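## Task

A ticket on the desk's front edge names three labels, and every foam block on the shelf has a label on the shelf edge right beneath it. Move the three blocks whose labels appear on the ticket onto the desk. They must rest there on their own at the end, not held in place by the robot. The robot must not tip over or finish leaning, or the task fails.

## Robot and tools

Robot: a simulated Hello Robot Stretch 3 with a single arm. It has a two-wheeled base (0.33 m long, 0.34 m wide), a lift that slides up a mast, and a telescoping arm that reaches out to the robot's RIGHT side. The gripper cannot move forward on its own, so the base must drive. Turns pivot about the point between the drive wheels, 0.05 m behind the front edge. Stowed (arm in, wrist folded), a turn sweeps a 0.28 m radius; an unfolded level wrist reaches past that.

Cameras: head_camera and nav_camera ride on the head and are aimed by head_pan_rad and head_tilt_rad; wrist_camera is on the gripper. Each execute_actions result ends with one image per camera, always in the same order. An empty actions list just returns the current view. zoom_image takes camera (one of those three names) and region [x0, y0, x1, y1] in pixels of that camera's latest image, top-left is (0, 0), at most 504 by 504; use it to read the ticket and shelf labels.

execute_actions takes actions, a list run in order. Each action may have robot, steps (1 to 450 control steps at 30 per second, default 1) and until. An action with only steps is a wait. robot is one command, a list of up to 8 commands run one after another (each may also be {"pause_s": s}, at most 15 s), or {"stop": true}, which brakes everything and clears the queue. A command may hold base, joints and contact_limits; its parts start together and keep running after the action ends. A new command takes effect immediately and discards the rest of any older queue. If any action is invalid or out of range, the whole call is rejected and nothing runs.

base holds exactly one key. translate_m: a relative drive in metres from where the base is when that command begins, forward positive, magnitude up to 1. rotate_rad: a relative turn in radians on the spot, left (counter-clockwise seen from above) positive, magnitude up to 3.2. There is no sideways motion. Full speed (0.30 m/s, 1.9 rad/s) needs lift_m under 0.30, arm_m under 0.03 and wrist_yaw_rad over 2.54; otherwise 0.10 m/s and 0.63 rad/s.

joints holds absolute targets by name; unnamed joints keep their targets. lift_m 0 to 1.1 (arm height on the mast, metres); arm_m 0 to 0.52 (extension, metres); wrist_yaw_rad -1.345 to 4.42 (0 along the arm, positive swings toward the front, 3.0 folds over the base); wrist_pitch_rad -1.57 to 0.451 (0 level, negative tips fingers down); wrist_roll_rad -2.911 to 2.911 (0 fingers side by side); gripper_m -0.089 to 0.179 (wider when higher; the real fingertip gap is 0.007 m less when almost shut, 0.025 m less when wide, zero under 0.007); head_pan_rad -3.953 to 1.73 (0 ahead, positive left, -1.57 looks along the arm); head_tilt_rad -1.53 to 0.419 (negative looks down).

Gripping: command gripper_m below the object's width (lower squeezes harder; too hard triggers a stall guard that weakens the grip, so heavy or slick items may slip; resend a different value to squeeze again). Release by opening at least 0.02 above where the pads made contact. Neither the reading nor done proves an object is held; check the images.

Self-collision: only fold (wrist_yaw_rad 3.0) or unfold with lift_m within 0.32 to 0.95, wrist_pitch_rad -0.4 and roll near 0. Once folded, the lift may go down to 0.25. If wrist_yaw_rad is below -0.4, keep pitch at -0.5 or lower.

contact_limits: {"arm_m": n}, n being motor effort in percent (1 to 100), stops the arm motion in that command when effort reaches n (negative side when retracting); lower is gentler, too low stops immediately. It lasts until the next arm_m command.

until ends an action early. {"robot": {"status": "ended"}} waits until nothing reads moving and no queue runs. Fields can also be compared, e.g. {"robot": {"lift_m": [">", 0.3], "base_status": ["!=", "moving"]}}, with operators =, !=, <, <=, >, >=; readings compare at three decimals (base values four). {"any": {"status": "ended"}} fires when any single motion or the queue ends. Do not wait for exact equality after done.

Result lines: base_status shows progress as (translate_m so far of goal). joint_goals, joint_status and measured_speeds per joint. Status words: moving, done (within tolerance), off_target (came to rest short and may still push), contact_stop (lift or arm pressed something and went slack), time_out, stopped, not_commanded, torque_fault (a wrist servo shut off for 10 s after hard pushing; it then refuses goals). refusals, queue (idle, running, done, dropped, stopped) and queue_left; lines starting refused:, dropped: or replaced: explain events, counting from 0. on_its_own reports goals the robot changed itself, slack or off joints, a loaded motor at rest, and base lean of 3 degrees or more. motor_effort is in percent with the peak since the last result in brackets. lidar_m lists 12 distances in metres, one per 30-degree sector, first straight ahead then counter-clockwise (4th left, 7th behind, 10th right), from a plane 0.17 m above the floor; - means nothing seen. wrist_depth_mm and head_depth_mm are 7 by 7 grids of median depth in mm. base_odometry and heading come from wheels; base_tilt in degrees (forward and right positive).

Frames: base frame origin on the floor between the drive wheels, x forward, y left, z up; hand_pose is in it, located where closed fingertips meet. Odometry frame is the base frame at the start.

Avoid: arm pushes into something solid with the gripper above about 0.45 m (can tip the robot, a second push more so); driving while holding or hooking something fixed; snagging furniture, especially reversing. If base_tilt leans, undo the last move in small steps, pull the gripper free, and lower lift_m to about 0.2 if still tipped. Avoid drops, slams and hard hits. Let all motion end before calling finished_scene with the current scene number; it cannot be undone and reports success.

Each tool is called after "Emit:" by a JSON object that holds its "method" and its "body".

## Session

Emit:
{"method": "execute_actions", "body": {"actions": [{"robot":{"joints":{"head_pan_rad":0,"head_tilt_rad":-0.4}},"steps":450,"until":{"robot":{"status":"ended"}}}]}}

Emit:
{"method": "execute_actions", "body": {"actions": [{"robot":{"joints":{"head_pan_rad":-2}},"steps":450,"until":{"robot":{"status":"ended"}}}]}}

Scene clock: 0.80 s.
robot.base_odometry: x=+0.000 y=+0.000 heading=+0.000 (m, m, rad; robot's odometry frame)
robot.turned_by_wheels: +0.000 (rad since the last result)
robot.turned_by_imu: +0.000 (rad since the last result)
robot.base_tilt: forward=-1.7 right=+1.4 (deg)
robot.lidar_m: 2.32 2.02 2.02 1.80 1.57 0.97 1.49 1.72 1.72 2.04 2.73 2.87
robot.head_depth_mm: 3018 3190 3258 3246 2240 1676 1358 / 2890 3205 3544 3207 2198 1672 1352 / 2577 2841 3124 3139 2167 1672 1349 / 2341 2558 2827 2946 2177 1655 1343 / 2160 2319 2495 2683 2158 1636 1333 / 1967 2111 2258 2500 2140 1644 1324 / 1817 1956 2085 2209 2136 1632 1316
robot.base_status: not_commanded
robot.joint_positions: lift_m=+0.567 arm_m=+0.002 wrist_yaw_rad=+3.101 wrist_pitch_rad=-0.611 wrist_roll_rad=+0.016 gripper_m=+0.037 head_pan_rad=+0.007 head_tilt_rad=-0.395
robot.joint_goals: lift_m=+0.567 arm_m=+0.002 wrist_yaw_rad=+3.101 wrist_pitch_rad=-0.611 wrist_roll_rad=+0.016 gripper_m=+0.037 head_pan_rad=+0.000 head_tilt_rad=-0.400
robot.joint_status: lift_m=not_commanded arm_m=not_commanded wrist_yaw_rad=not_commanded wrist_pitch_rad=not_commanded wrist_roll_rad=not_commanded gripper_m=not_commanded head_pan_rad=done head_tilt_rad=done
robot.measured_speeds: translate_m=+0.000 rotate_rad=+0.000 lift_m=+0.000 arm_m=+0.000 wrist_yaw_rad=+0.000 wrist_pitch_rad=+0.000 wrist_roll_rad=+0.000 head_pan_rad=+0.000 head_tilt_rad=+0.000
robot: refusals=0 queue=done queue_left=0
robot.motor_effort: left_wheel=+0(1) right_wheel=-1(1) lift_m=+23(23) arm_m=+0(1) wrist_yaw_rad=+1(0) wrist_pitch_rad=+4(4) wrist_roll_rad=+0(0) gripper_m=+0(1) head_pan_rad=-3(4) head_tilt_rad=-2(28) (%)
robot.hand_pose: x=-0.0133 y=+0.0486 z=+0.5388 quat_wxyz=(+0.228, +0.684, +0.197, +0.664) (m; robot's base frame)
robot.wrist_depth_mm: - - - - - - - / - - - - - - - / - - - - - - - / 982 958 931 924 892 892 873 / 840 833 806 817 810 780 760 / 743 733 723 710 666 690 695 / 656 653 - - 634 629 621
pictures: head_camera (sideways: a quarter turn clockwise sets it upright), nav_camera (sideways: a quarter turn counterclockwise sets it upright), wrist_camera
Images, in order (width x height): head_camera 896x504, nav_camera 672x504, wrist_camera 644x364.

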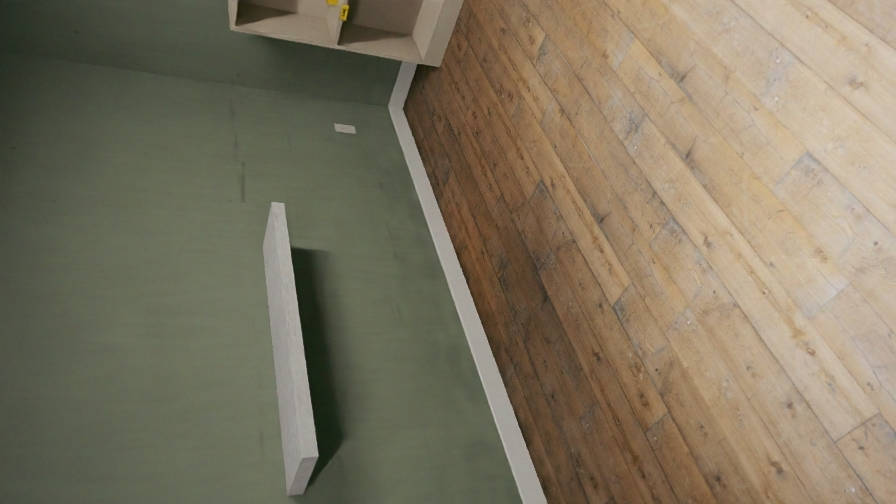

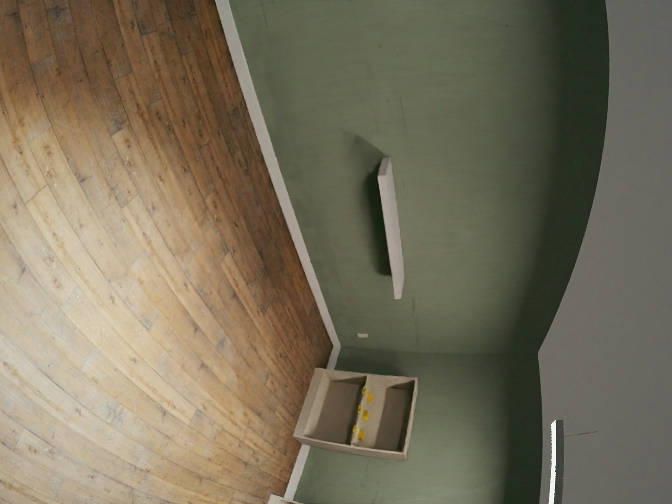

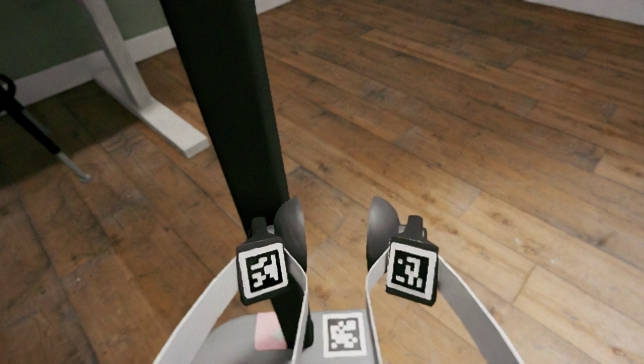

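Scene clock: 2.33 s.
robot.base_odometry: x=+0.000 y=+0.000 heading=+0.000 (m, m, rad; robot's odometry frame)
robot.turned_by_wheels: +0.000 (rad since the last result)
robot.turned_by_imu: +0.000 (rad since the last result)
robot.base_tilt: forward=-1.6 right=+1.3 (deg)
robot.lidar_m: 2.32 2.02 2.03 1.80 1.57 0.97 1.49 1.72 1.72 2.04 2.73 2.87
robot.head_depth_mm: 1393 1483 1584 1706 1847 1695 1358 / 1465 1559 1680 1804 1947 1679 1370 / 1515 1629 1771 1917 2019 1683 1343 / 1592 1711 1855 2011 2104 1669 1338 / 1646 1751 1932 2132 2168 1658 1331 / 1723 1852 2051 2222 2125 1645 1323 / 1797 1948 2153 2365 2131 1631 1325
robot.base_status: not_commanded
robot.joint_positions: lift_m=+0.567 arm_m=+0.002 wrist_yaw_rad=+3.101 wrist_pitch_rad=-0.611 wrist_roll_rad=+0.016 gripper_m=+0.037 head_pan_rad=-1.993 head_tilt_rad=-0.395
robot.joint_goals: lift_m=+0.567 arm_m=+0.002 wrist_yaw_rad=+3.101 wrist_pitch_rad=-0.611 wrist_roll_rad=+0.016 gripper_m=+0.037 head_pan_rad=-2.000 head_tilt_rad=-0.400
robot.joint_status: lift_m=not_commanded arm_m=not_commanded wrist_yaw_rad=not_commanded wrist_pitch_rad=not_commanded wrist_roll_rad=not_commanded gripper_m=not_commanded head_pan_rad=done head_tilt_rad=done
robot.measured_speeds: translate_m=+0.000 rotate_rad=+0.000 lift_m=+0.000 arm_m=+0.000 wrist_yaw_rad=+0.000 wrist_pitch_rad=+0.000 wrist_roll_rad=+0.000 head_pan_rad=+0.000 head_tilt_rad=+0.000
robot: refusals=0 queue=done queue_left=0
robot.motor_effort: left_wheel=+0(1) right_wheel=+0(0) lift_m=+24(24) arm_m=-1(0) wrist_yaw_rad=+0(0) wrist_pitch_rad=+4(4) wrist_roll_rad=+0(0) gripper_m=+1(1) head_pan_rad=-3(47) head_tilt_rad=-3(3) (%)
robot.hand_pose: x=-0.0133 y=+0.0486 z=+0.5388 quat_wxyz=(+0.228, +0.684, +0.197, +0.664) (m; robot's base frame)
robot.wrist_depth_mm: - - - - - - - / - - - - - - - / - - - - - - - / 995 954 941 919 927 890 879 / 850 820 812 808 796 775 770 / 759 727 729 721 680 690 693 / 671 662 - - 647 626 620
pictures: head_camera (sideways: a quarter turn clockwise sets it upright), nav_camera (sideways: a quarter turn counterclockwise sets it upright), wrist_camera
Images, in order (width x height): head_camera 896x504, nav_camera 672x504, wrist_camera 644x364.

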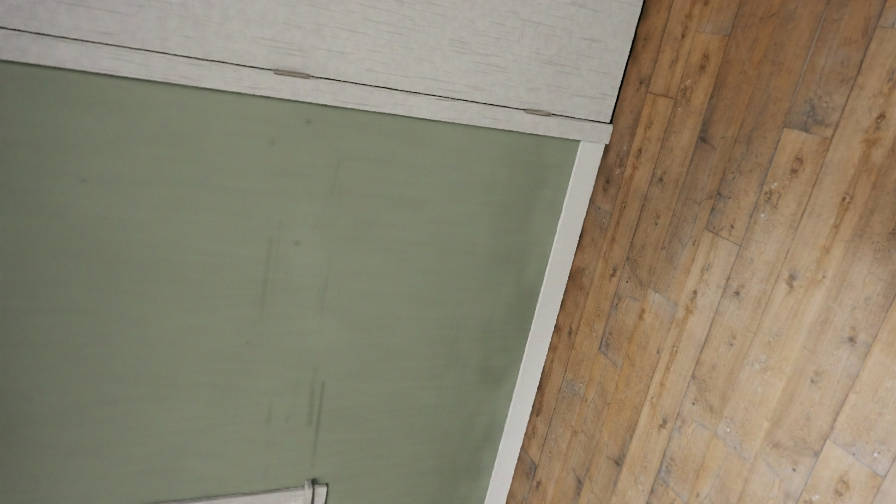

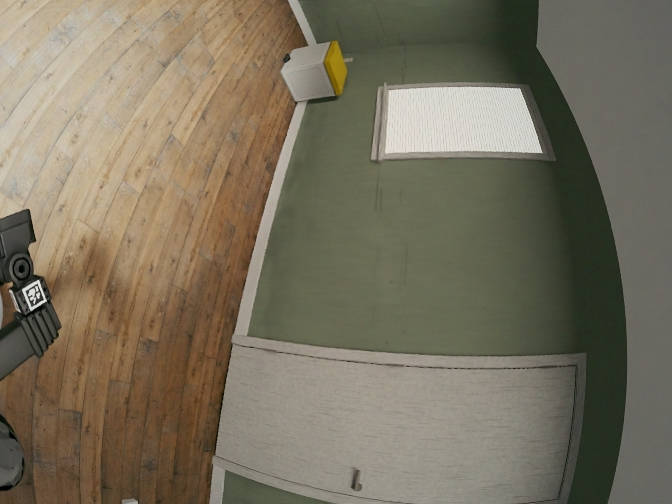

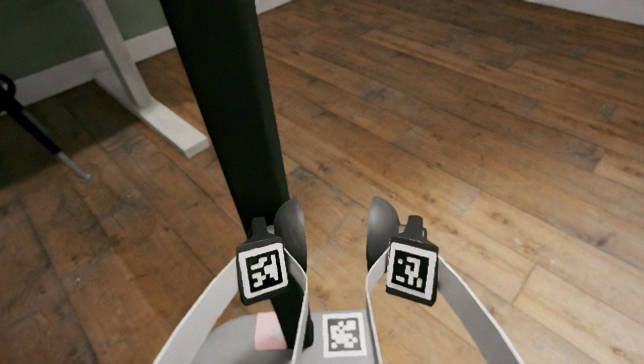

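Desk at ~135°; put arm side toward it.

Emit:
{"method": "execute_actions", "body": {"actions": [{"robot":[{"base":{"rotate_rad":-2.39},"joints":{"head_pan_rad":-1.4,"head_tilt_rad":-0.5,"wrist_pitch_rad":-0.4,"lift_m":0.7}},{"joints":{"wrist_yaw_rad":0,"gripper_m":0.17,"wrist_pitch_rad":0}}],"steps":450,"until":{"robot":{"status":"ended"}}}]}}

Scene clock: 17.33 s.
robot.base_odometry: x=+0.000 y=+0.000 heading=-2.390 (m, m, rad; robot's odometry frame)
robot.turned_by_wheels: -2.390 (rad since the last result)
robot.turned_by_imu: -2.371 (rad since the last result)
robot.base_tilt: forward=-1.6 right=+1.3 (deg)
robot.lidar_m: 1.72 1.80 2.47 2.87 2.87 2.11 2.02 2.10 1.63 0.97 1.02 1.79
robot.head_depth_mm: 1238 1368 1123 1195 1818 1543 1244 / 1250 1390 1111 1707 1807 1482 1269 / 1294 1416 1092 1713 1878 1527 1274 / 1329 1438 1074 1344 1383 1513 1260 / 1340 1470 1065 1392 1706 1521 1250 / 1364 1494 1048 1871 1890 1465 1248 / 1387 1502 1035 1899 1864 1505 1249
robot.base_status: done (rotate_rad -2.3898 of -2.3900)
robot.joint_positions: lift_m=+0.699 arm_m=+0.002 wrist_yaw_rad=+0.004 wrist_pitch_rad=-0.024 wrist_roll_rad=+0.016 gripper_m=+0.170 head_pan_rad=-1.407 head_tilt_rad=-0.494
robot.joint_goals: lift_m=+0.700 arm_m=+0.002 wrist_yaw_rad=+0.000 wrist_pitch_rad=+0.000 wrist_roll_rad=+0.016 gripper_m=+0.170 head_pan_rad=-1.400 head_tilt_rad=-0.500
robot.joint_status: lift_m=done arm_m=not_commanded wrist_yaw_rad=done wrist_pitch_rad=done wrist_roll_rad=not_commanded gripper_m=done head_pan_rad=done head_tilt_rad=done
robot.measured_speeds: translate_m=+0.000 rotate_rad=+0.000 lift_m=+0.000 arm_m=+0.000 wrist_yaw_rad=+0.000 wrist_pitch_rad=+0.000 wrist_roll_rad=+0.000 head_pan_rad=+0.000 head_tilt_rad=+0.000
robot: refusals=0 queue=done queue_left=0
robot.motor_effort: left_wheel=+3(6) right_wheel=-4(5) lift_m=+33(35) arm_m=+0(1) wrist_yaw_rad=-2(2) wrist_pitch_rad=+8(8) wrist_roll_rad=+0(0) gripper_m=+0(82) head_pan_rad=+4(41) head_tilt_rad=-3(13) (%)
robot.hand_pose: x=-0.0205 y=-0.4029 z=+0.8078 quat_wxyz=(+0.702, +0.010, -0.713, -0.008) (m; robot's base frame)
robot.wrist_depth_mm: - - - - - - - / 600 639 709 767 806 - - / - - - - - - - / - - - - - - - / - - 823 - - - - / - - - - - - - / - - - - - - -
pictures: head_camera (sideways: a quarter turn clockwise sets it upright), nav_camera (sideways: a quarter turn counterclockwise sets it upright), wrist_camera
Images, in order (width x height): head_camera 896x504, nav_camera 672x504, wrist_camera 644x364.

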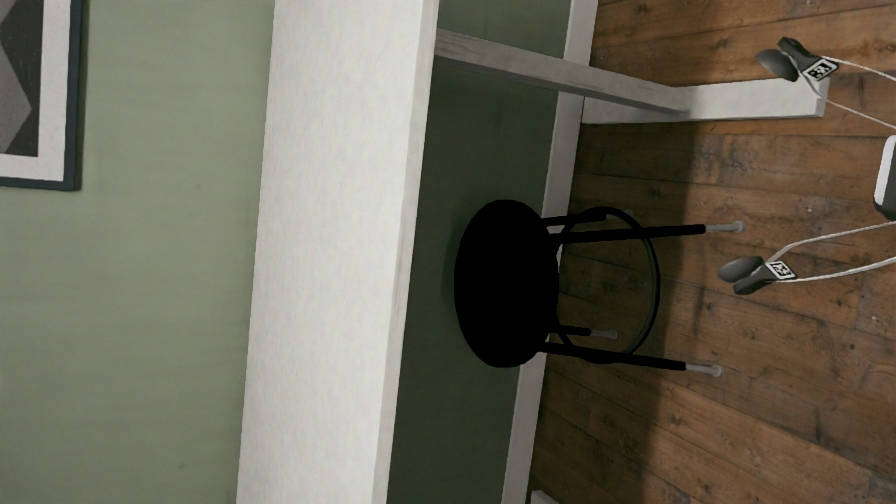

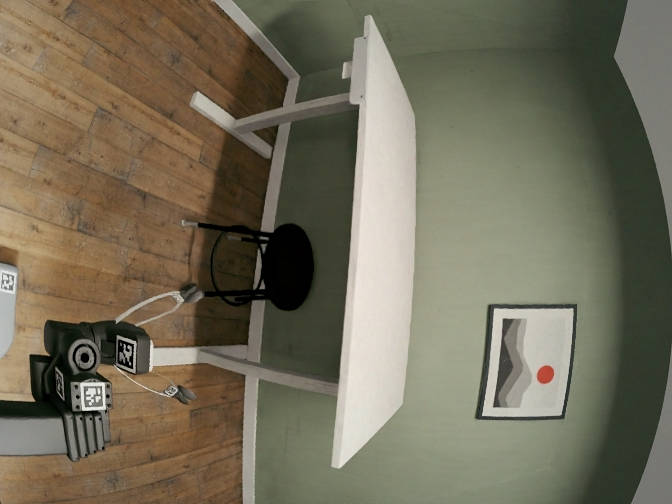

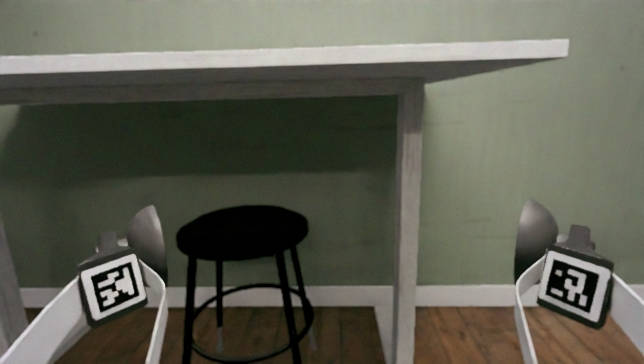

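Emit:
{"method": "execute_actions", "body": {"actions": [{"robot":[{"base":{"rotate_rad":-0.25}},{"base":{"translate_m":0.82},"joints":{"lift_m":0.75,"wrist_pitch_rad":-0.2,"head_pan_rad":-1.5,"head_tilt_rad":-0.6}},{"base":{"rotate_rad":0.25},"joints":{"arm_m":0.1}}],"steps":450,"until":{"robot":{"status":"ended"}}}]}}

Scene clock: 32.83 s.
robot.base_odometry: x=-0.719 y=-0.395 heading=-2.390 (m, m, rad; robot's odometry frame)
robot.turned_by_wheels: +0.000 (rad since the last result)
robot.turned_by_imu: +0.003 (rad since the last result)
robot.base_tilt: forward=-1.6 right=+1.4 (deg)
robot.lidar_m: 0.93 0.97 1.35 2.57 3.19 2.91 2.82 1.36 0.86 0.93 0.93 0.96
robot.head_depth_mm: 1105 1203 853 690 1700 1452 - / 1114 1199 844 654 1751 1516 - / 1124 1217 833 647 1744 - - / 1139 1225 827 642 1745 1373 1197 / 1148 1225 814 638 1372 1388 1193 / 1157 1248 806 661 1716 1401 1186 / 1167 1305 803 1708 1705 1389 1179
robot.base_status: done (rotate_rad +0.2498 of +0.2500)
robot.joint_positions: lift_m=+0.749 arm_m=+0.100 wrist_yaw_rad=+0.002 wrist_pitch_rad=-0.214 wrist_roll_rad=+0.016 gripper_m=+0.170 head_pan_rad=-1.493 head_tilt_rad=-0.593
robot.joint_goals: lift_m=+0.750 arm_m=+0.100 wrist_yaw_rad=+0.000 wrist_pitch_rad=-0.200 wrist_roll_rad=+0.016 gripper_m=+0.170 head_pan_rad=-1.500 head_tilt_rad=-0.600
robot.joint_status: lift_m=done arm_m=done wrist_yaw_rad=done wrist_pitch_rad=done wrist_roll_rad=not_commanded gripper_m=done head_pan_rad=done head_tilt_rad=done
robot.measured_speeds: translate_m=+0.000 rotate_rad=+0.000 lift_m=+0.000 arm_m=+0.000 wrist_yaw_rad=+0.000 wrist_pitch_rad=+0.000 wrist_roll_rad=+0.000 head_pan_rad=+0.000 head_tilt_rad=+0.000
robot: refusals=0 queue=done queue_left=0
robot.motor_effort: left_wheel=-4(7) right_wheel=+2(6) lift_m=+34(37) arm_m=+3(4) wrist_yaw_rad=-1(2) wrist_pitch_rad=+4(9) wrist_roll_rad=+0(0) gripper_m=+1(1) head_pan_rad=-3(17) head_tilt_rad=-3(14) (%)
robot.hand_pose: x=-0.0209 y=-0.4899 z=+0.8102 quat_wxyz=(+0.698, +0.076, -0.708, -0.076) (m; robot's base frame)
robot.wrist_depth_mm: 184 184 182 182 183 483 473 / - 984 203 997 984 962 929 / - - - - - - - / - - - - - - - / - - - - - - 613 / - - - - - - - / - - - - - - -
pictures: head_camera (sideways: a quarter turn clockwise sets it upright), nav_camera (sideways: a quarter turn counterclockwise sets it upright), wrist_camera
Images, in order (width x height): head_camera 896x504, nav_camera 672x504, wrist_camera 644x364.

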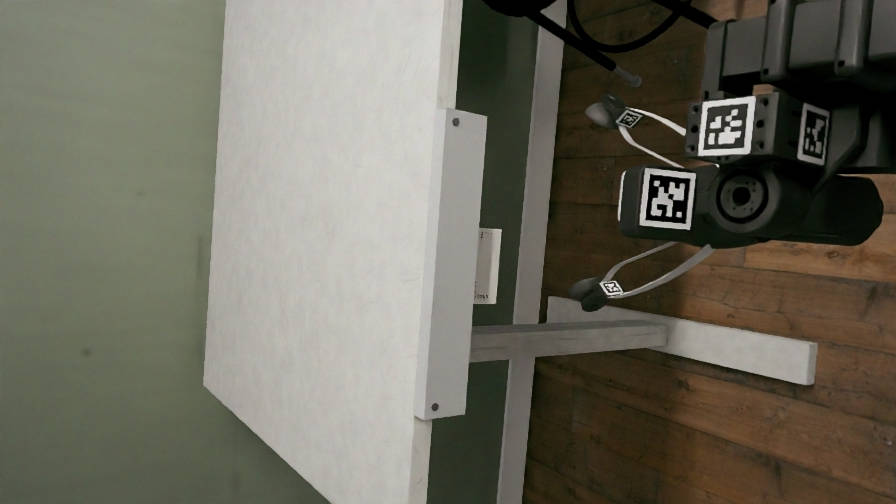

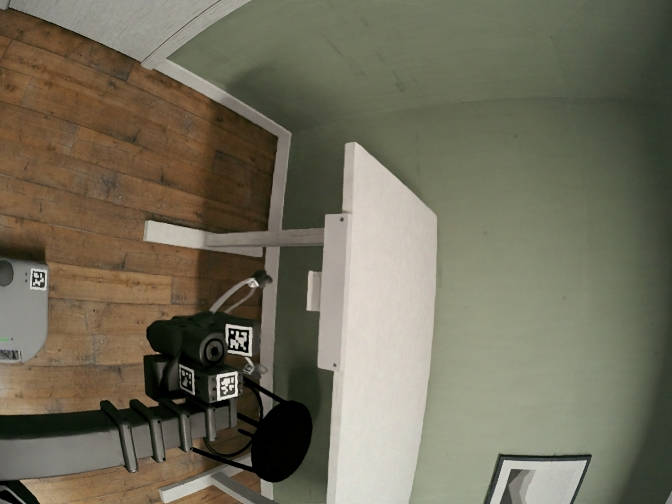

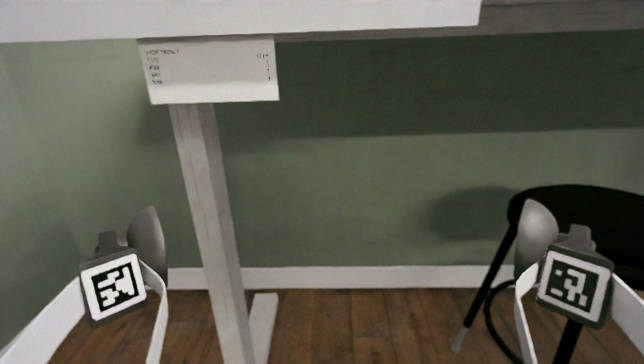

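Emit:
{"method": "execute_actions", "body": {"actions": [{"robot":[{"base":{"translate_m":0.08}},{"joints":{"arm_m":0.235}}],"steps":450,"until":{"robot":{"status":"ended"}}}]}}

Scene clock: 40.27 s.
robot.base_odometry: x=-0.777 y=-0.449 heading=-2.390 (m, m, rad; robot's odometry frame)
robot.turned_by_wheels: +0.000 (rad since the last result)
robot.turned_by_imu: +0.001 (rad since the last result)
robot.base_tilt: forward=-1.8 right=+1.5 (deg)
robot.lidar_m: 0.85 0.88 1.24 2.56 3.22 2.99 2.89 1.10 0.90 0.91 1.23 0.88
robot.head_depth_mm: 1106 1201 849 657 1734 1484 - / 1111 1204 840 627 - 1394 1209 / 1129 1212 831 643 - 1377 1200 / 1139 1230 822 641 1675 1421 1197 / 1150 1231 813 667 1610 1373 1188 / 1157 1291 808 1684 1716 1406 1191 / 1168 1303 1446 1709 1710 1388 1184
robot.base_status: done (translate_m +0.0800 of +0.0800)
robot.joint_positions: lift_m=+0.749 arm_m=+0.235 wrist_yaw_rad=+0.002 wrist_pitch_rad=-0.214 wrist_roll_rad=+0.016 gripper_m=+0.170 head_pan_rad=-1.493 head_tilt_rad=-0.593
robot.joint_goals: lift_m=+0.750 arm_m=+0.235 wrist_yaw_rad=+0.000 wrist_pitch_rad=-0.200 wrist_roll_rad=+0.016 gripper_m=+0.170 head_pan_rad=-1.500 head_tilt_rad=-0.600
robot.joint_status: lift_m=done arm_m=done wrist_yaw_rad=done wrist_pitch_rad=done wrist_roll_rad=not_commanded gripper_m=done head_pan_rad=done head_tilt_rad=done
robot.measured_speeds: translate_m=+0.000 rotate_rad=+0.000 lift_m=+0.000 arm_m=+0.000 wrist_yaw_rad=+0.000 wrist_pitch_rad=+0.000 wrist_roll_rad=+0.000 head_pan_rad=+0.000 head_tilt_rad=+0.000
robot: refusals=0 queue=done queue_left=0
robot.motor_effort: left_wheel=-4(6) right_wheel=+2(6) lift_m=+34(34) arm_m=+3(3) wrist_yaw_rad=-1(1) wrist_pitch_rad=+4(4) wrist_roll_rad=+0(0) gripper_m=+1(1) head_pan_rad=-4(3) head_tilt_rad=-4(4) (%)
robot.hand_pose: x=-0.0209 y=-0.6249 z=+0.8102 quat_wxyz=(+0.698, +0.076, -0.708, -0.076) (m; robot's base frame)
robot.wrist_depth_mm: 821 60 60 68 67 67 360 / 874 870 72 72 72 71 842 / 913 935 76 77 76 76 906 / - 972 82 82 82 909 940 / - - - - - - 610 / 980 - 626 - - - - / - - - - - - -
pictures: head_camera (sideways: a quarter turn clockwise sets it upright), nav_camera (sideways: a quarter turn counterclockwise sets it upright), wrist_camera
Images, in order (width x height): head_camera 896x504, nav_camera 672x504, wrist_camera 644x364.

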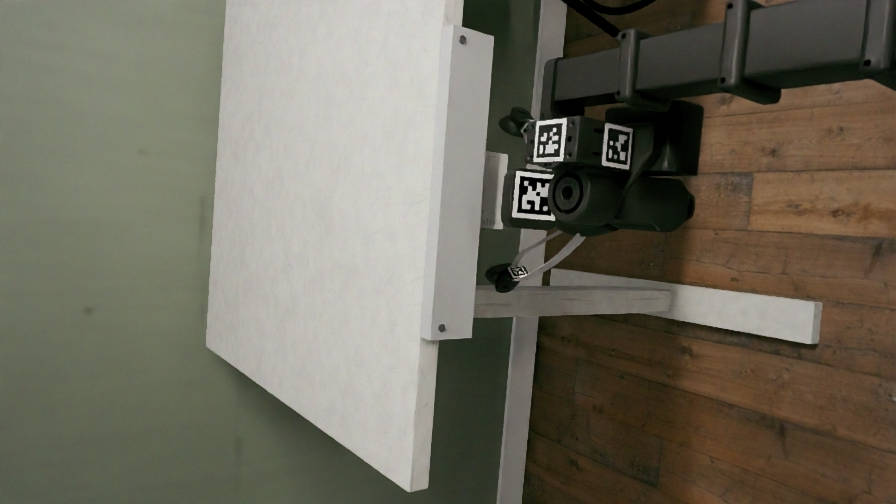

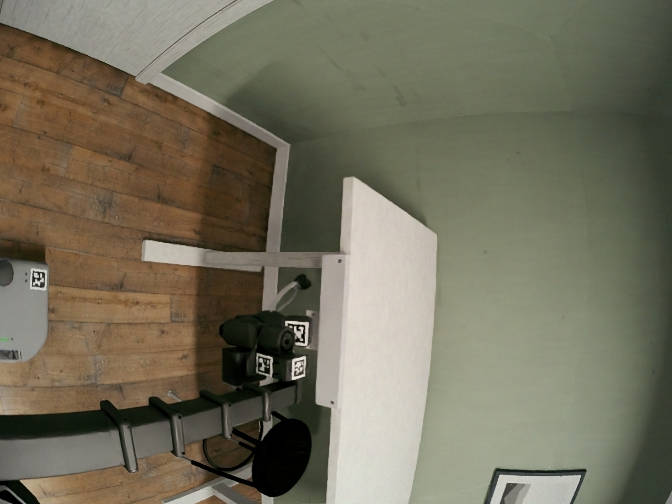

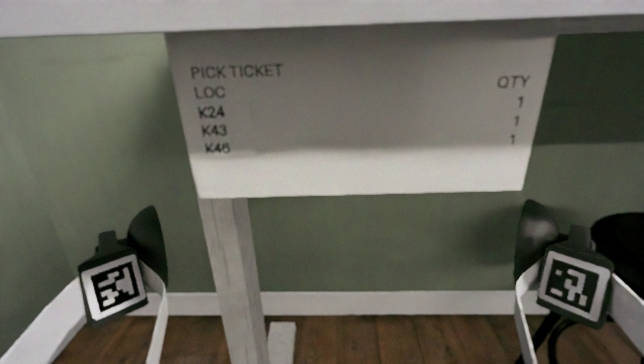

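Emit:
{"method": "execute_actions", "body": {"actions": [{"robot":[{"joints":{"arm_m":0}},{"joints":{"wrist_pitch_rad":-0.4,"wrist_yaw_rad":2.7,"lift_m":0.4,"gripper_m":0.05}},{"base":{"rotate_rad":1.863},"joints":{"lift_m":0.29,"head_pan_rad":0,"head_tilt_rad":-0.5}},{"base":{"translate_m":1}},{"base":{"translate_m":0.75}}],"steps":450,"until":{"robot":{"status":"ended"}}},{"steps":450,"until":{"robot":{"status":"ended"}}}]}}

Scene clock: 64.23 s.
robot.base_odometry: x=+0.735 y=-1.329 heading=-0.527 (m, m, rad; robot's odometry frame)
robot.turned_by_wheels: +1.863 (rad since the last result)
robot.turned_by_imu: +1.853 (rad since the last result)
robot.base_tilt: forward=-1.6 right=+1.2 (deg)
robot.lidar_m: 1.47 1.81 2.42 2.41 2.83 2.45 2.64 1.54 1.35 1.35 1.26 1.44
robot.head_depth_mm: 1325 1406 1581 1673 1748 1529 1265 / 1359 1459 1620 1720 1767 1511 1257 / 1390 1492 1677 1881 1822 1520 1254 / 1378 1486 1686 1886 1824 1501 1248 / 1516 1679 1850 2084 1857 1496 1245 / 1573 1737 1922 2174 1876 1493 1237 / 1614 1754 1899 2076 1854 1483 1232
robot.base_status: done (translate_m +0.7500 of +0.7500)
robot.joint_positions: lift_m=+0.291 arm_m=+0.003 wrist_yaw_rad=+2.697 wrist_pitch_rad=-0.414 wrist_roll_rad=+0.016 gripper_m=+0.050 head_pan_rad=-0.007 head_tilt_rad=-0.506
robot.joint_goals: lift_m=+0.290 arm_m=+0.000 wrist_yaw_rad=+2.700 wrist_pitch_rad=-0.400 wrist_roll_rad=+0.016 gripper_m=+0.050 head_pan_rad=+0.000 head_tilt_rad=-0.500
robot.joint_status: lift_m=done arm_m=done wrist_yaw_rad=done wrist_pitch_rad=done wrist_roll_rad=not_commanded gripper_m=done head_pan_rad=done head_tilt_rad=done
robot.measured_speeds: translate_m=+0.000 rotate_rad=+0.000 lift_m=+0.000 arm_m=+0.000 wrist_yaw_rad=+0.000 wrist_pitch_rad=+0.000 wrist_roll_rad=+0.000 head_pan_rad=+0.000 head_tilt_rad=+0.000
robot: refusals=0 queue=done queue_left=0
robot.motor_effort: left_wheel=-4(9) right_wheel=+2(8) lift_m=+12(35) arm_m=-4(6) wrist_yaw_rad=+2(3) wrist_pitch_rad=+4(6) wrist_roll_rad=+0(0) gripper_m=+0(83) head_pan_rad=+4(49) head_tilt_rad=+3(15) (%)
robot.hand_pose: x=+0.0755 y=+0.0554 z=+0.3042 quat_wxyz=(+0.295, +0.712, -0.013, +0.637) (m; robot's base frame)
robot.wrist_depth_mm: - - - - - - - / - - - - - - - / - 960 943 916 883 862 856 / 803 758 727 720 700 689 675 / - 611 622 590 598 564 555 / - 513 - 505 478 487 478 / 449 - - 434 431 422 417
pictures: head_camera (sideways: a quarter turn clockwise sets it upright), nav_camera (sideways: a quarter turn counterclockwise sets it upright), wrist_camera
Images, in order (width x height): head_camera 896x504, nav_camera 672x504, wrist_camera 644x364.

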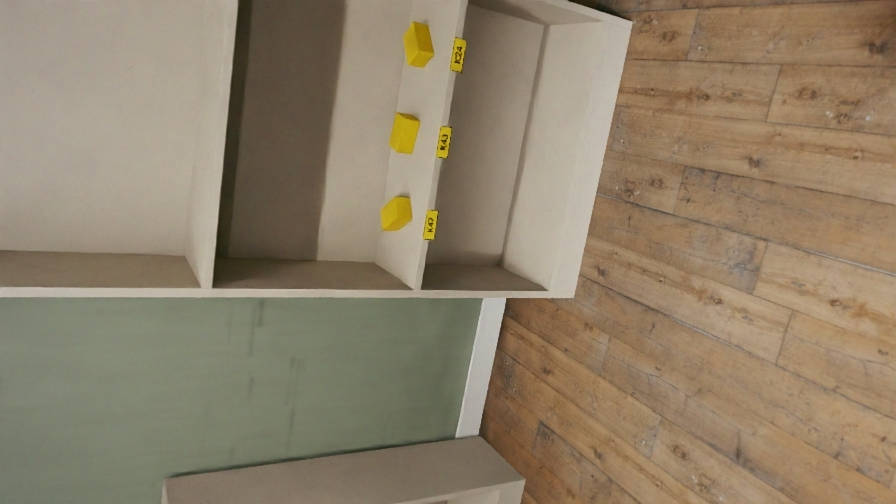

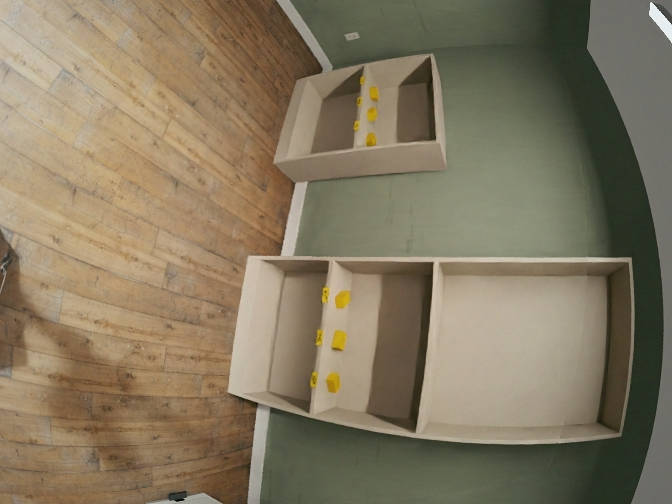

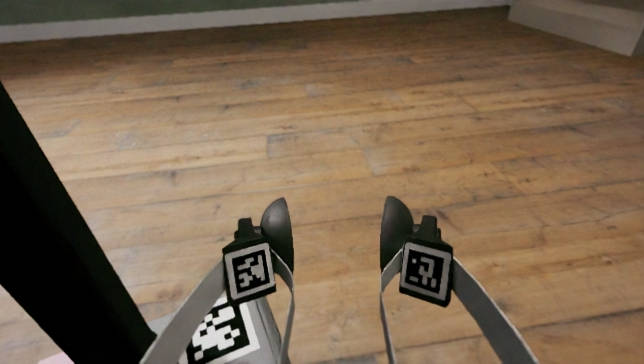

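Emit:
{"method": "execute_actions", "body": {"actions": [{"robot":[{"base":{"translate_m":0.83}},{"base":{"rotate_rad":1.30}},{"base":{"translate_m":-0.07},"joints":{"lift_m":0.48,"head_tilt_rad":-0.75,"head_pan_rad":-1.5}},{"joints":{"wrist_yaw_rad":0,"gripper_m":0.17,"wrist_pitch_rad":0,"arm_m":0.1}}],"steps":450,"until":{"robot":{"status":"ended"}}}]}}

Scene clock: 78.47 s.
robot.base_odometry: x=+1.403 y=-1.796 heading=+0.773 (m, m, rad; robot's odometry frame)
robot.turned_by_wheels: +1.300 (rad since the last result)
robot.turned_by_imu: +1.292 (rad since the last result)
robot.base_tilt: forward=-1.5 right=+1.3 (deg)
robot.lidar_m: 2.25 2.34 3.22 3.40 2.14 1.57 1.09 1.14 0.76 0.87 0.68 1.16
robot.head_depth_mm: 710 647 937 1035 1230 1263 1142 / 714 640 947 1043 1321 1261 1160 / 717 634 957 1010 1312 1254 - / 714 627 961 1064 1341 1254 1115 / 718 659 975 1023 1340 1268 1132 / 725 652 959 1018 1194 1266 1127 / 688 645 758 891 1468 1280 1121
robot.base_status: done (translate_m -0.0700 of -0.0700)
robot.joint_positions: lift_m=+0.479 arm_m=+0.100 wrist_yaw_rad=+0.004 wrist_pitch_rad=-0.024 wrist_roll_rad=+0.016 gripper_m=+0.170 head_pan_rad=-1.493 head_tilt_rad=-0.741
robot.joint_goals: lift_m=+0.480 arm_m=+0.100 wrist_yaw_rad=+0.000 wrist_pitch_rad=+0.000 wrist_roll_rad=+0.016 gripper_m=+0.170 head_pan_rad=-1.500 head_tilt_rad=-0.750
robot.joint_status: lift_m=done arm_m=done wrist_yaw_rad=done wrist_pitch_rad=done wrist_roll_rad=not_commanded gripper_m=done head_pan_rad=done head_tilt_rad=done
robot.measured_speeds: translate_m=+0.000 rotate_rad=+0.000 lift_m=+0.000 arm_m=+0.000 wrist_yaw_rad=+0.000 wrist_pitch_rad=+0.000 wrist_roll_rad=+0.000 head_pan_rad=+0.000 head_tilt_rad=+0.000
robot: refusals=0 queue=done queue_left=0
robot.motor_effort: left_wheel=-3(11) right_wheel=+2(8) lift_m=+35(37) arm_m=+3(2) wrist_yaw_rad=-1(2) wrist_pitch_rad=+8(6) wrist_roll_rad=+0(0) gripper_m=+1(84) head_pan_rad=-4(48) head_tilt_rad=-4(23) (%)
robot.hand_pose: x=-0.0205 y=-0.5002 z=+0.5878 quat_wxyz=(+0.702, +0.010, -0.713, -0.008) (m; robot's base frame)
robot.wrist_depth_mm: 401 496 499 496 489 485 477 / 400 512 500 511 506 508 496 / 399 523 528 528 520 526 504 / 381 409 366 395 384 387 370 / 304 295 289 288 286 301 282 / 378 - 585 588 578 580 - / 419 570 617 615 607 598 556
pictures: head_camera (sideways: a quarter turn clockwise sets it upright), nav_camera (sideways: a quarter turn counterclockwise sets it upright), wrist_camera
Images, in order (width x height): head_camera 896x504, nav_camera 672x504, wrist_camera 644x364.

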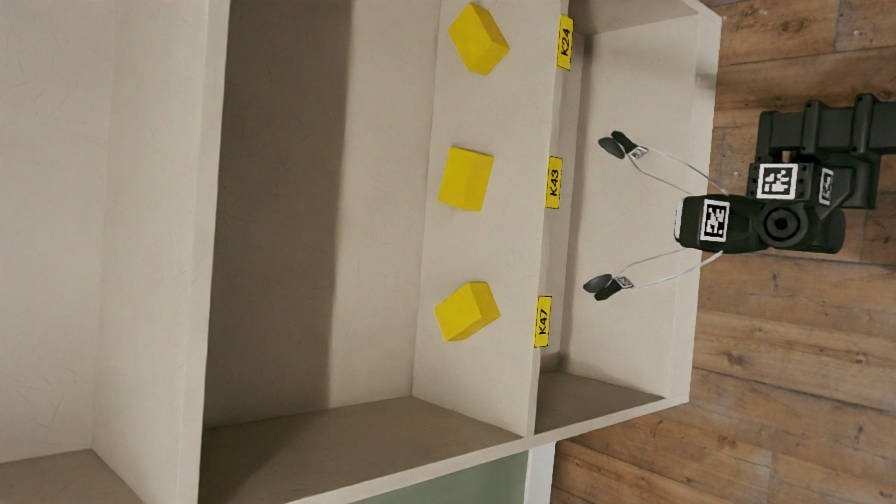

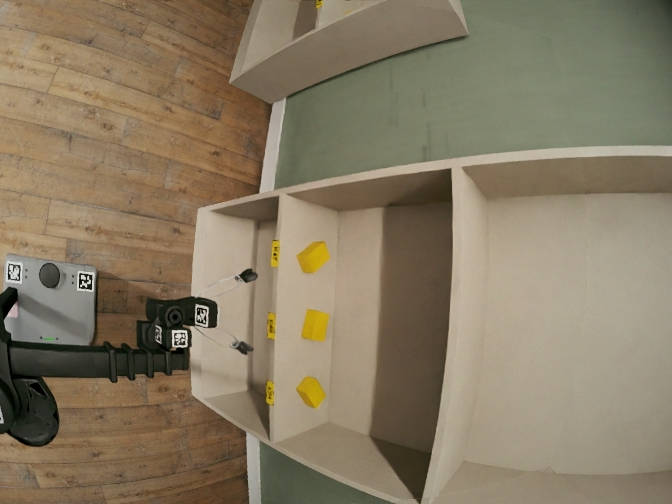

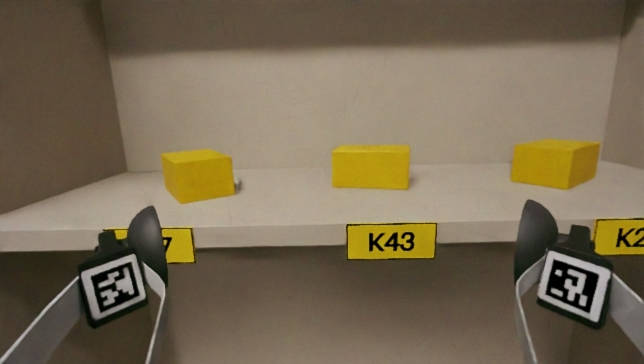

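Emit:
{"method": "execute_actions", "body": {"actions": [{"robot":[{"base":{"translate_m":-0.035},"joints":{"lift_m":0.502,"wrist_pitch_rad":-0.15}},{"joints":{"arm_m":0.365}},{"joints":{"gripper_m":0.035}},{"joints":{"lift_m":0.542}}],"steps":450,"until":{"robot":{"status":"ended"}}}]}}

Scene clock: 88.93 s.
robot.base_odometry: x=+1.378 y=-1.820 heading=+0.773 (m, m, rad; robot's odometry frame)
robot.turned_by_wheels: +0.000 (rad since the last result)
robot.turned_by_imu: +0.002 (rad since the last result)
robot.base_tilt: forward=-1.7 right=+1.4 (deg)
robot.lidar_m: 2.29 2.37 3.26 3.21 2.09 1.53 1.05 1.10 0.75 0.87 0.70 1.19
robot.head_depth_mm: 710 646 940 1039 1140 1263 1142 / 715 643 949 1049 958 1265 - / 719 631 955 1056 1345 1253 1133 / 712 625 965 1059 1344 1260 1132 / 718 659 977 1025 1342 1277 1130 / 722 650 983 1050 1268 1267 1122 / 715 644 843 920 1431 1286 1124
robot.base_status: done (translate_m -0.0350 of -0.0350)
robot.joint_positions: lift_m=+0.541 arm_m=+0.365 wrist_yaw_rad=+0.001 wrist_pitch_rad=-0.167 wrist_roll_rad=+0.016 gripper_m=+0.039 head_pan_rad=-1.493 head_tilt_rad=-0.741
robot.joint_goals: lift_m=+0.542 arm_m=+0.365 wrist_yaw_rad=+0.000 wrist_pitch_rad=-0.150 wrist_roll_rad=+0.016 gripper_m=+0.038 head_pan_rad=-1.500 head_tilt_rad=-0.750
robot.joint_status: lift_m=done arm_m=done wrist_yaw_rad=done wrist_pitch_rad=done wrist_roll_rad=not_commanded gripper_m=done head_pan_rad=done head_tilt_rad=done
robot.measured_speeds: translate_m=+0.000 rotate_rad=+0.000 lift_m=+0.000 arm_m=+0.000 wrist_yaw_rad=+0.000 wrist_pitch_rad=+0.000 wrist_roll_rad=+0.000 head_pan_rad=+0.000 head_tilt_rad=+0.000
robot: refusals=0 queue=done queue_left=0
robot.motor_effort: left_wheel=-4(8) right_wheel=+2(4) lift_m=+34(35) arm_m=+3(5) wrist_yaw_rad=-1(2) wrist_pitch_rad=+5(8) wrist_roll_rad=+0(0) gripper_m=-20(95) head_pan_rad=-4(4) head_tilt_rad=-4(5) (%)
robot.hand_pose: x=-0.0212 y=-0.7582 z=+0.6137 quat_wxyz=(+0.699, +0.059, -0.710, -0.059) (m; robot's base frame)
robot.wrist_depth_mm: 243 242 242 241 241 241 240 / 256 255 254 253 254 252 253 / 271 270 270 269 269 268 269 / 286 286 284 169 222 283 283 / 299 297 141 135 126 283 272 / 233 231 152 141 132 226 215 / 189 187 186 183 175 179 178
pictures: head_camera (sideways: a quarter turn clockwise sets it upright), nav_camera (sideways: a quarter turn counterclockwise sets it upright), wrist_camera
Images, in order (width x height): head_camera 896x504, nav_camera 672x504, wrist_camera 644x364.

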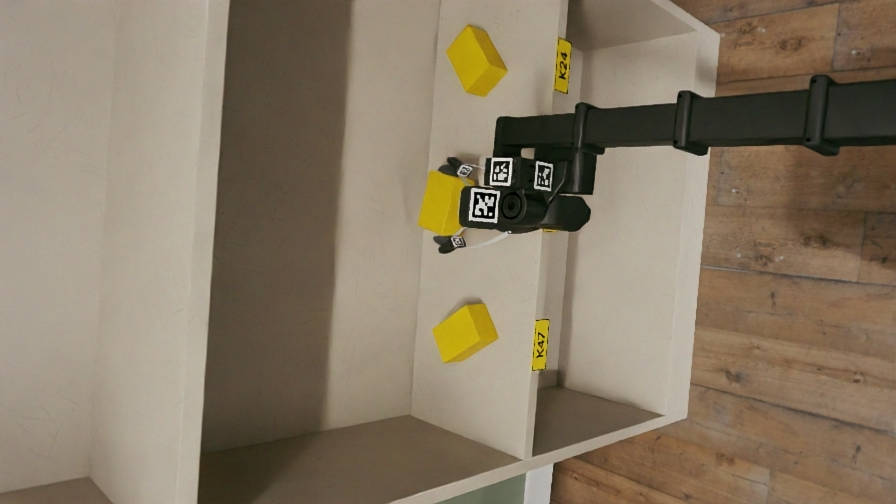

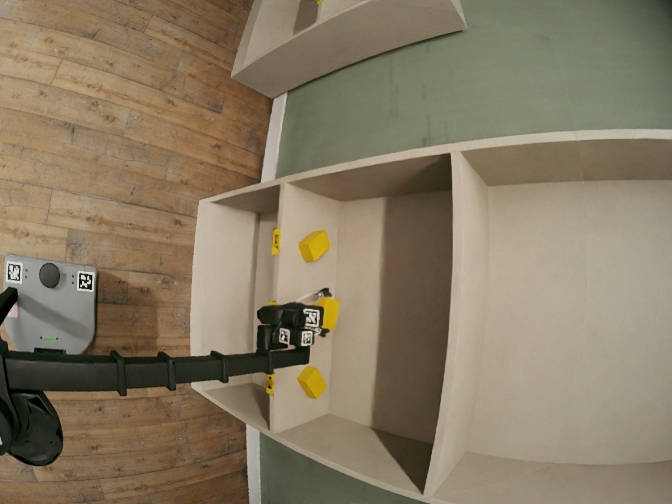

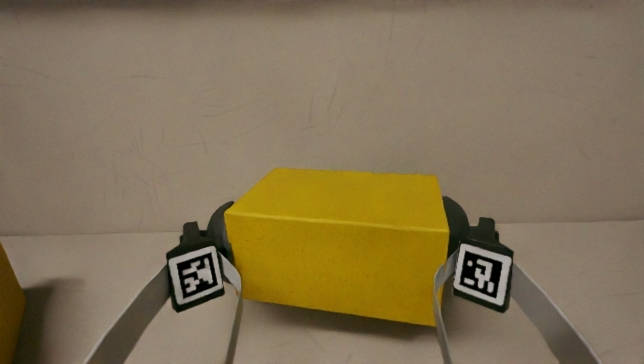

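Emit:
{"method": "execute_actions", "body": {"actions": [{"robot":[{"joints":{"arm_m":0}},{"joints":{"wrist_pitch_rad":-0.3,"wrist_yaw_rad":2.7,"lift_m":0.35}},{"joints":{"lift_m":0.29}},{"base":{"rotate_rad":1.582}},{"base":{"translate_m":1}},{"base":{"translate_m":1}},{"base":{"translate_m":0.45}},{"base":{"rotate_rad":1.582}}],"steps":450,"until":{"robot":{"status":"ended"}}},{"steps":450,"until":{"robot":{"status":"ended"}}},{"robot":[{"joints":{"lift_m":0.4,"head_tilt_rad":-0.5}},{"joints":{"lift_m":0.96,"wrist_yaw_rad":0,"wrist_pitch_rad":-0.15}},{"joints":{"arm_m":0.38}}],"steps":450,"until":{"robot":{"status":"ended"}}}]}}

Scene clock: 131.30 s.
robot.base_odometry: x=-0.352 y=-0.085 heading=-2.347 (m, m, rad; robot's odometry frame)
robot.turned_by_wheels: +3.164 (rad since the last result)
robot.turned_by_imu: +3.145 (rad since the last result)
robot.base_tilt: forward=-1.7 right=+1.2 (deg)
robot.lidar_m: 1.45 1.49 2.09 3.05 3.21 2.38 2.29 1.98 1.06 0.79 1.18 1.50
robot.head_depth_mm: 1108 1239 1300 735 1711 1431 1269 / 1141 1245 - 696 1688 1476 1261 / 1150 1259 - 689 1085 1511 1251 / 1157 1266 1035 754 1115 1466 1254 / 1162 1284 1014 745 1758 1453 1245 / 1175 1293 1013 738 1768 1480 1243 / 1186 1306 994 770 1793 1480 1232
robot.base_status: done (rotate_rad +1.5818 of +1.5820)
robot.joint_positions: lift_m=+0.959 arm_m=+0.380 wrist_yaw_rad=+0.002 wrist_pitch_rad=-0.175 wrist_roll_rad=+0.016 gripper_m=+0.045 head_pan_rad=-1.493 head_tilt_rad=-0.508
robot.joint_goals: lift_m=+0.960 arm_m=+0.380 wrist_yaw_rad=+0.000 wrist_pitch_rad=-0.150 wrist_roll_rad=+0.016 gripper_m=+0.044 head_pan_rad=-1.500 head_tilt_rad=-0.500
robot.joint_status: lift_m=done arm_m=done wrist_yaw_rad=done wrist_pitch_rad=done wrist_roll_rad=not_commanded gripper_m=done head_pan_rad=done head_tilt_rad=done
robot.measured_speeds: translate_m=+0.000 rotate_rad=+0.000 lift_m=+0.000 arm_m=+0.000 wrist_yaw_rad=+0.000 wrist_pitch_rad=+0.000 wrist_roll_rad=+0.000 head_pan_rad=+0.000 head_tilt_rad=+0.000
robot: refusals=0 queue=done queue_left=0
robot.on_its_own: gripper_m is held at +0.044, not at your +0.035, by its stall guard, which is not easing now
robot.motor_effort: left_wheel=-4(10) right_wheel=+2(7) lift_m=+34(36) arm_m=+3(3) wrist_yaw_rad=-1(4) wrist_pitch_rad=+8(8) wrist_roll_rad=+0(0) gripper_m=-20(22) head_pan_rad=-3(3) head_tilt_rad=+4(22) (%)
robot.hand_pose: x=-0.0209 y=-0.7727 z=+1.0297 quat_wxyz=(+0.699, +0.062, -0.710, -0.062) (m; robot's base frame)
robot.wrist_depth_mm: 712 717 702 694 680 685 684 / 761 749 754 734 729 719 718 / 782 769 732 694 679 643 629 / 460 450 441 168 277 411 404 / 329 324 142 135 126 308 297 / 253 252 153 141 133 248 234 / 207 205 203 200 191 195 194
pictures: head_camera (sideways: a quarter turn clockwise sets it upright), nav_camera (sideways: a quarter turn counterclockwise sets it upright), wrist_camera
Images, in order (width x height): head_camera 896x504, nav_camera 672x504, wrist_camera 644x364.

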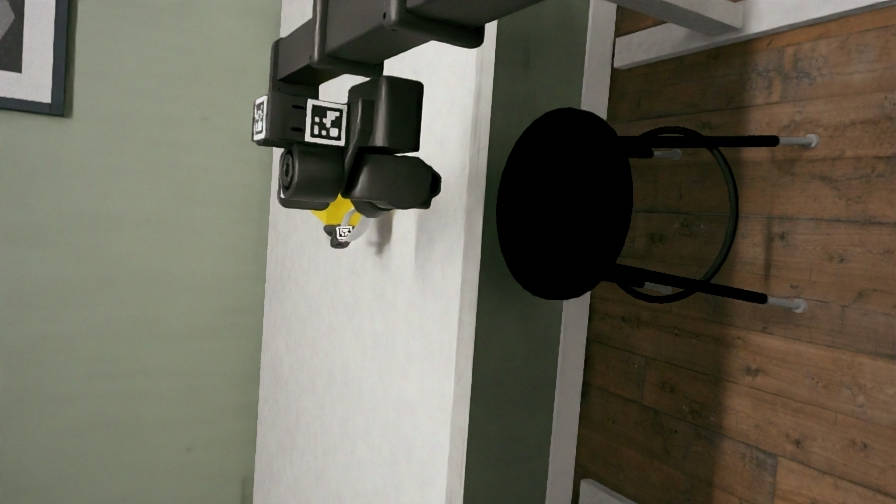

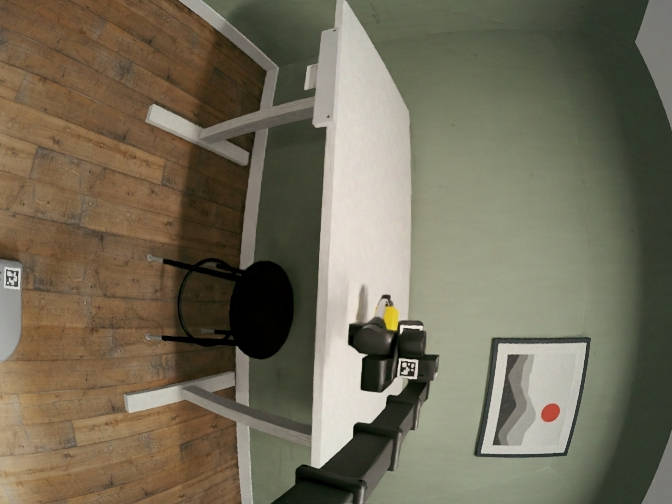

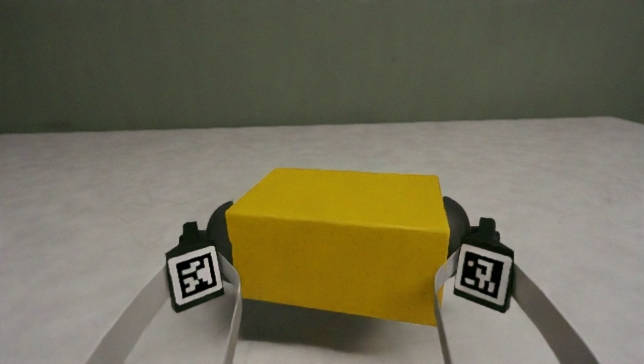

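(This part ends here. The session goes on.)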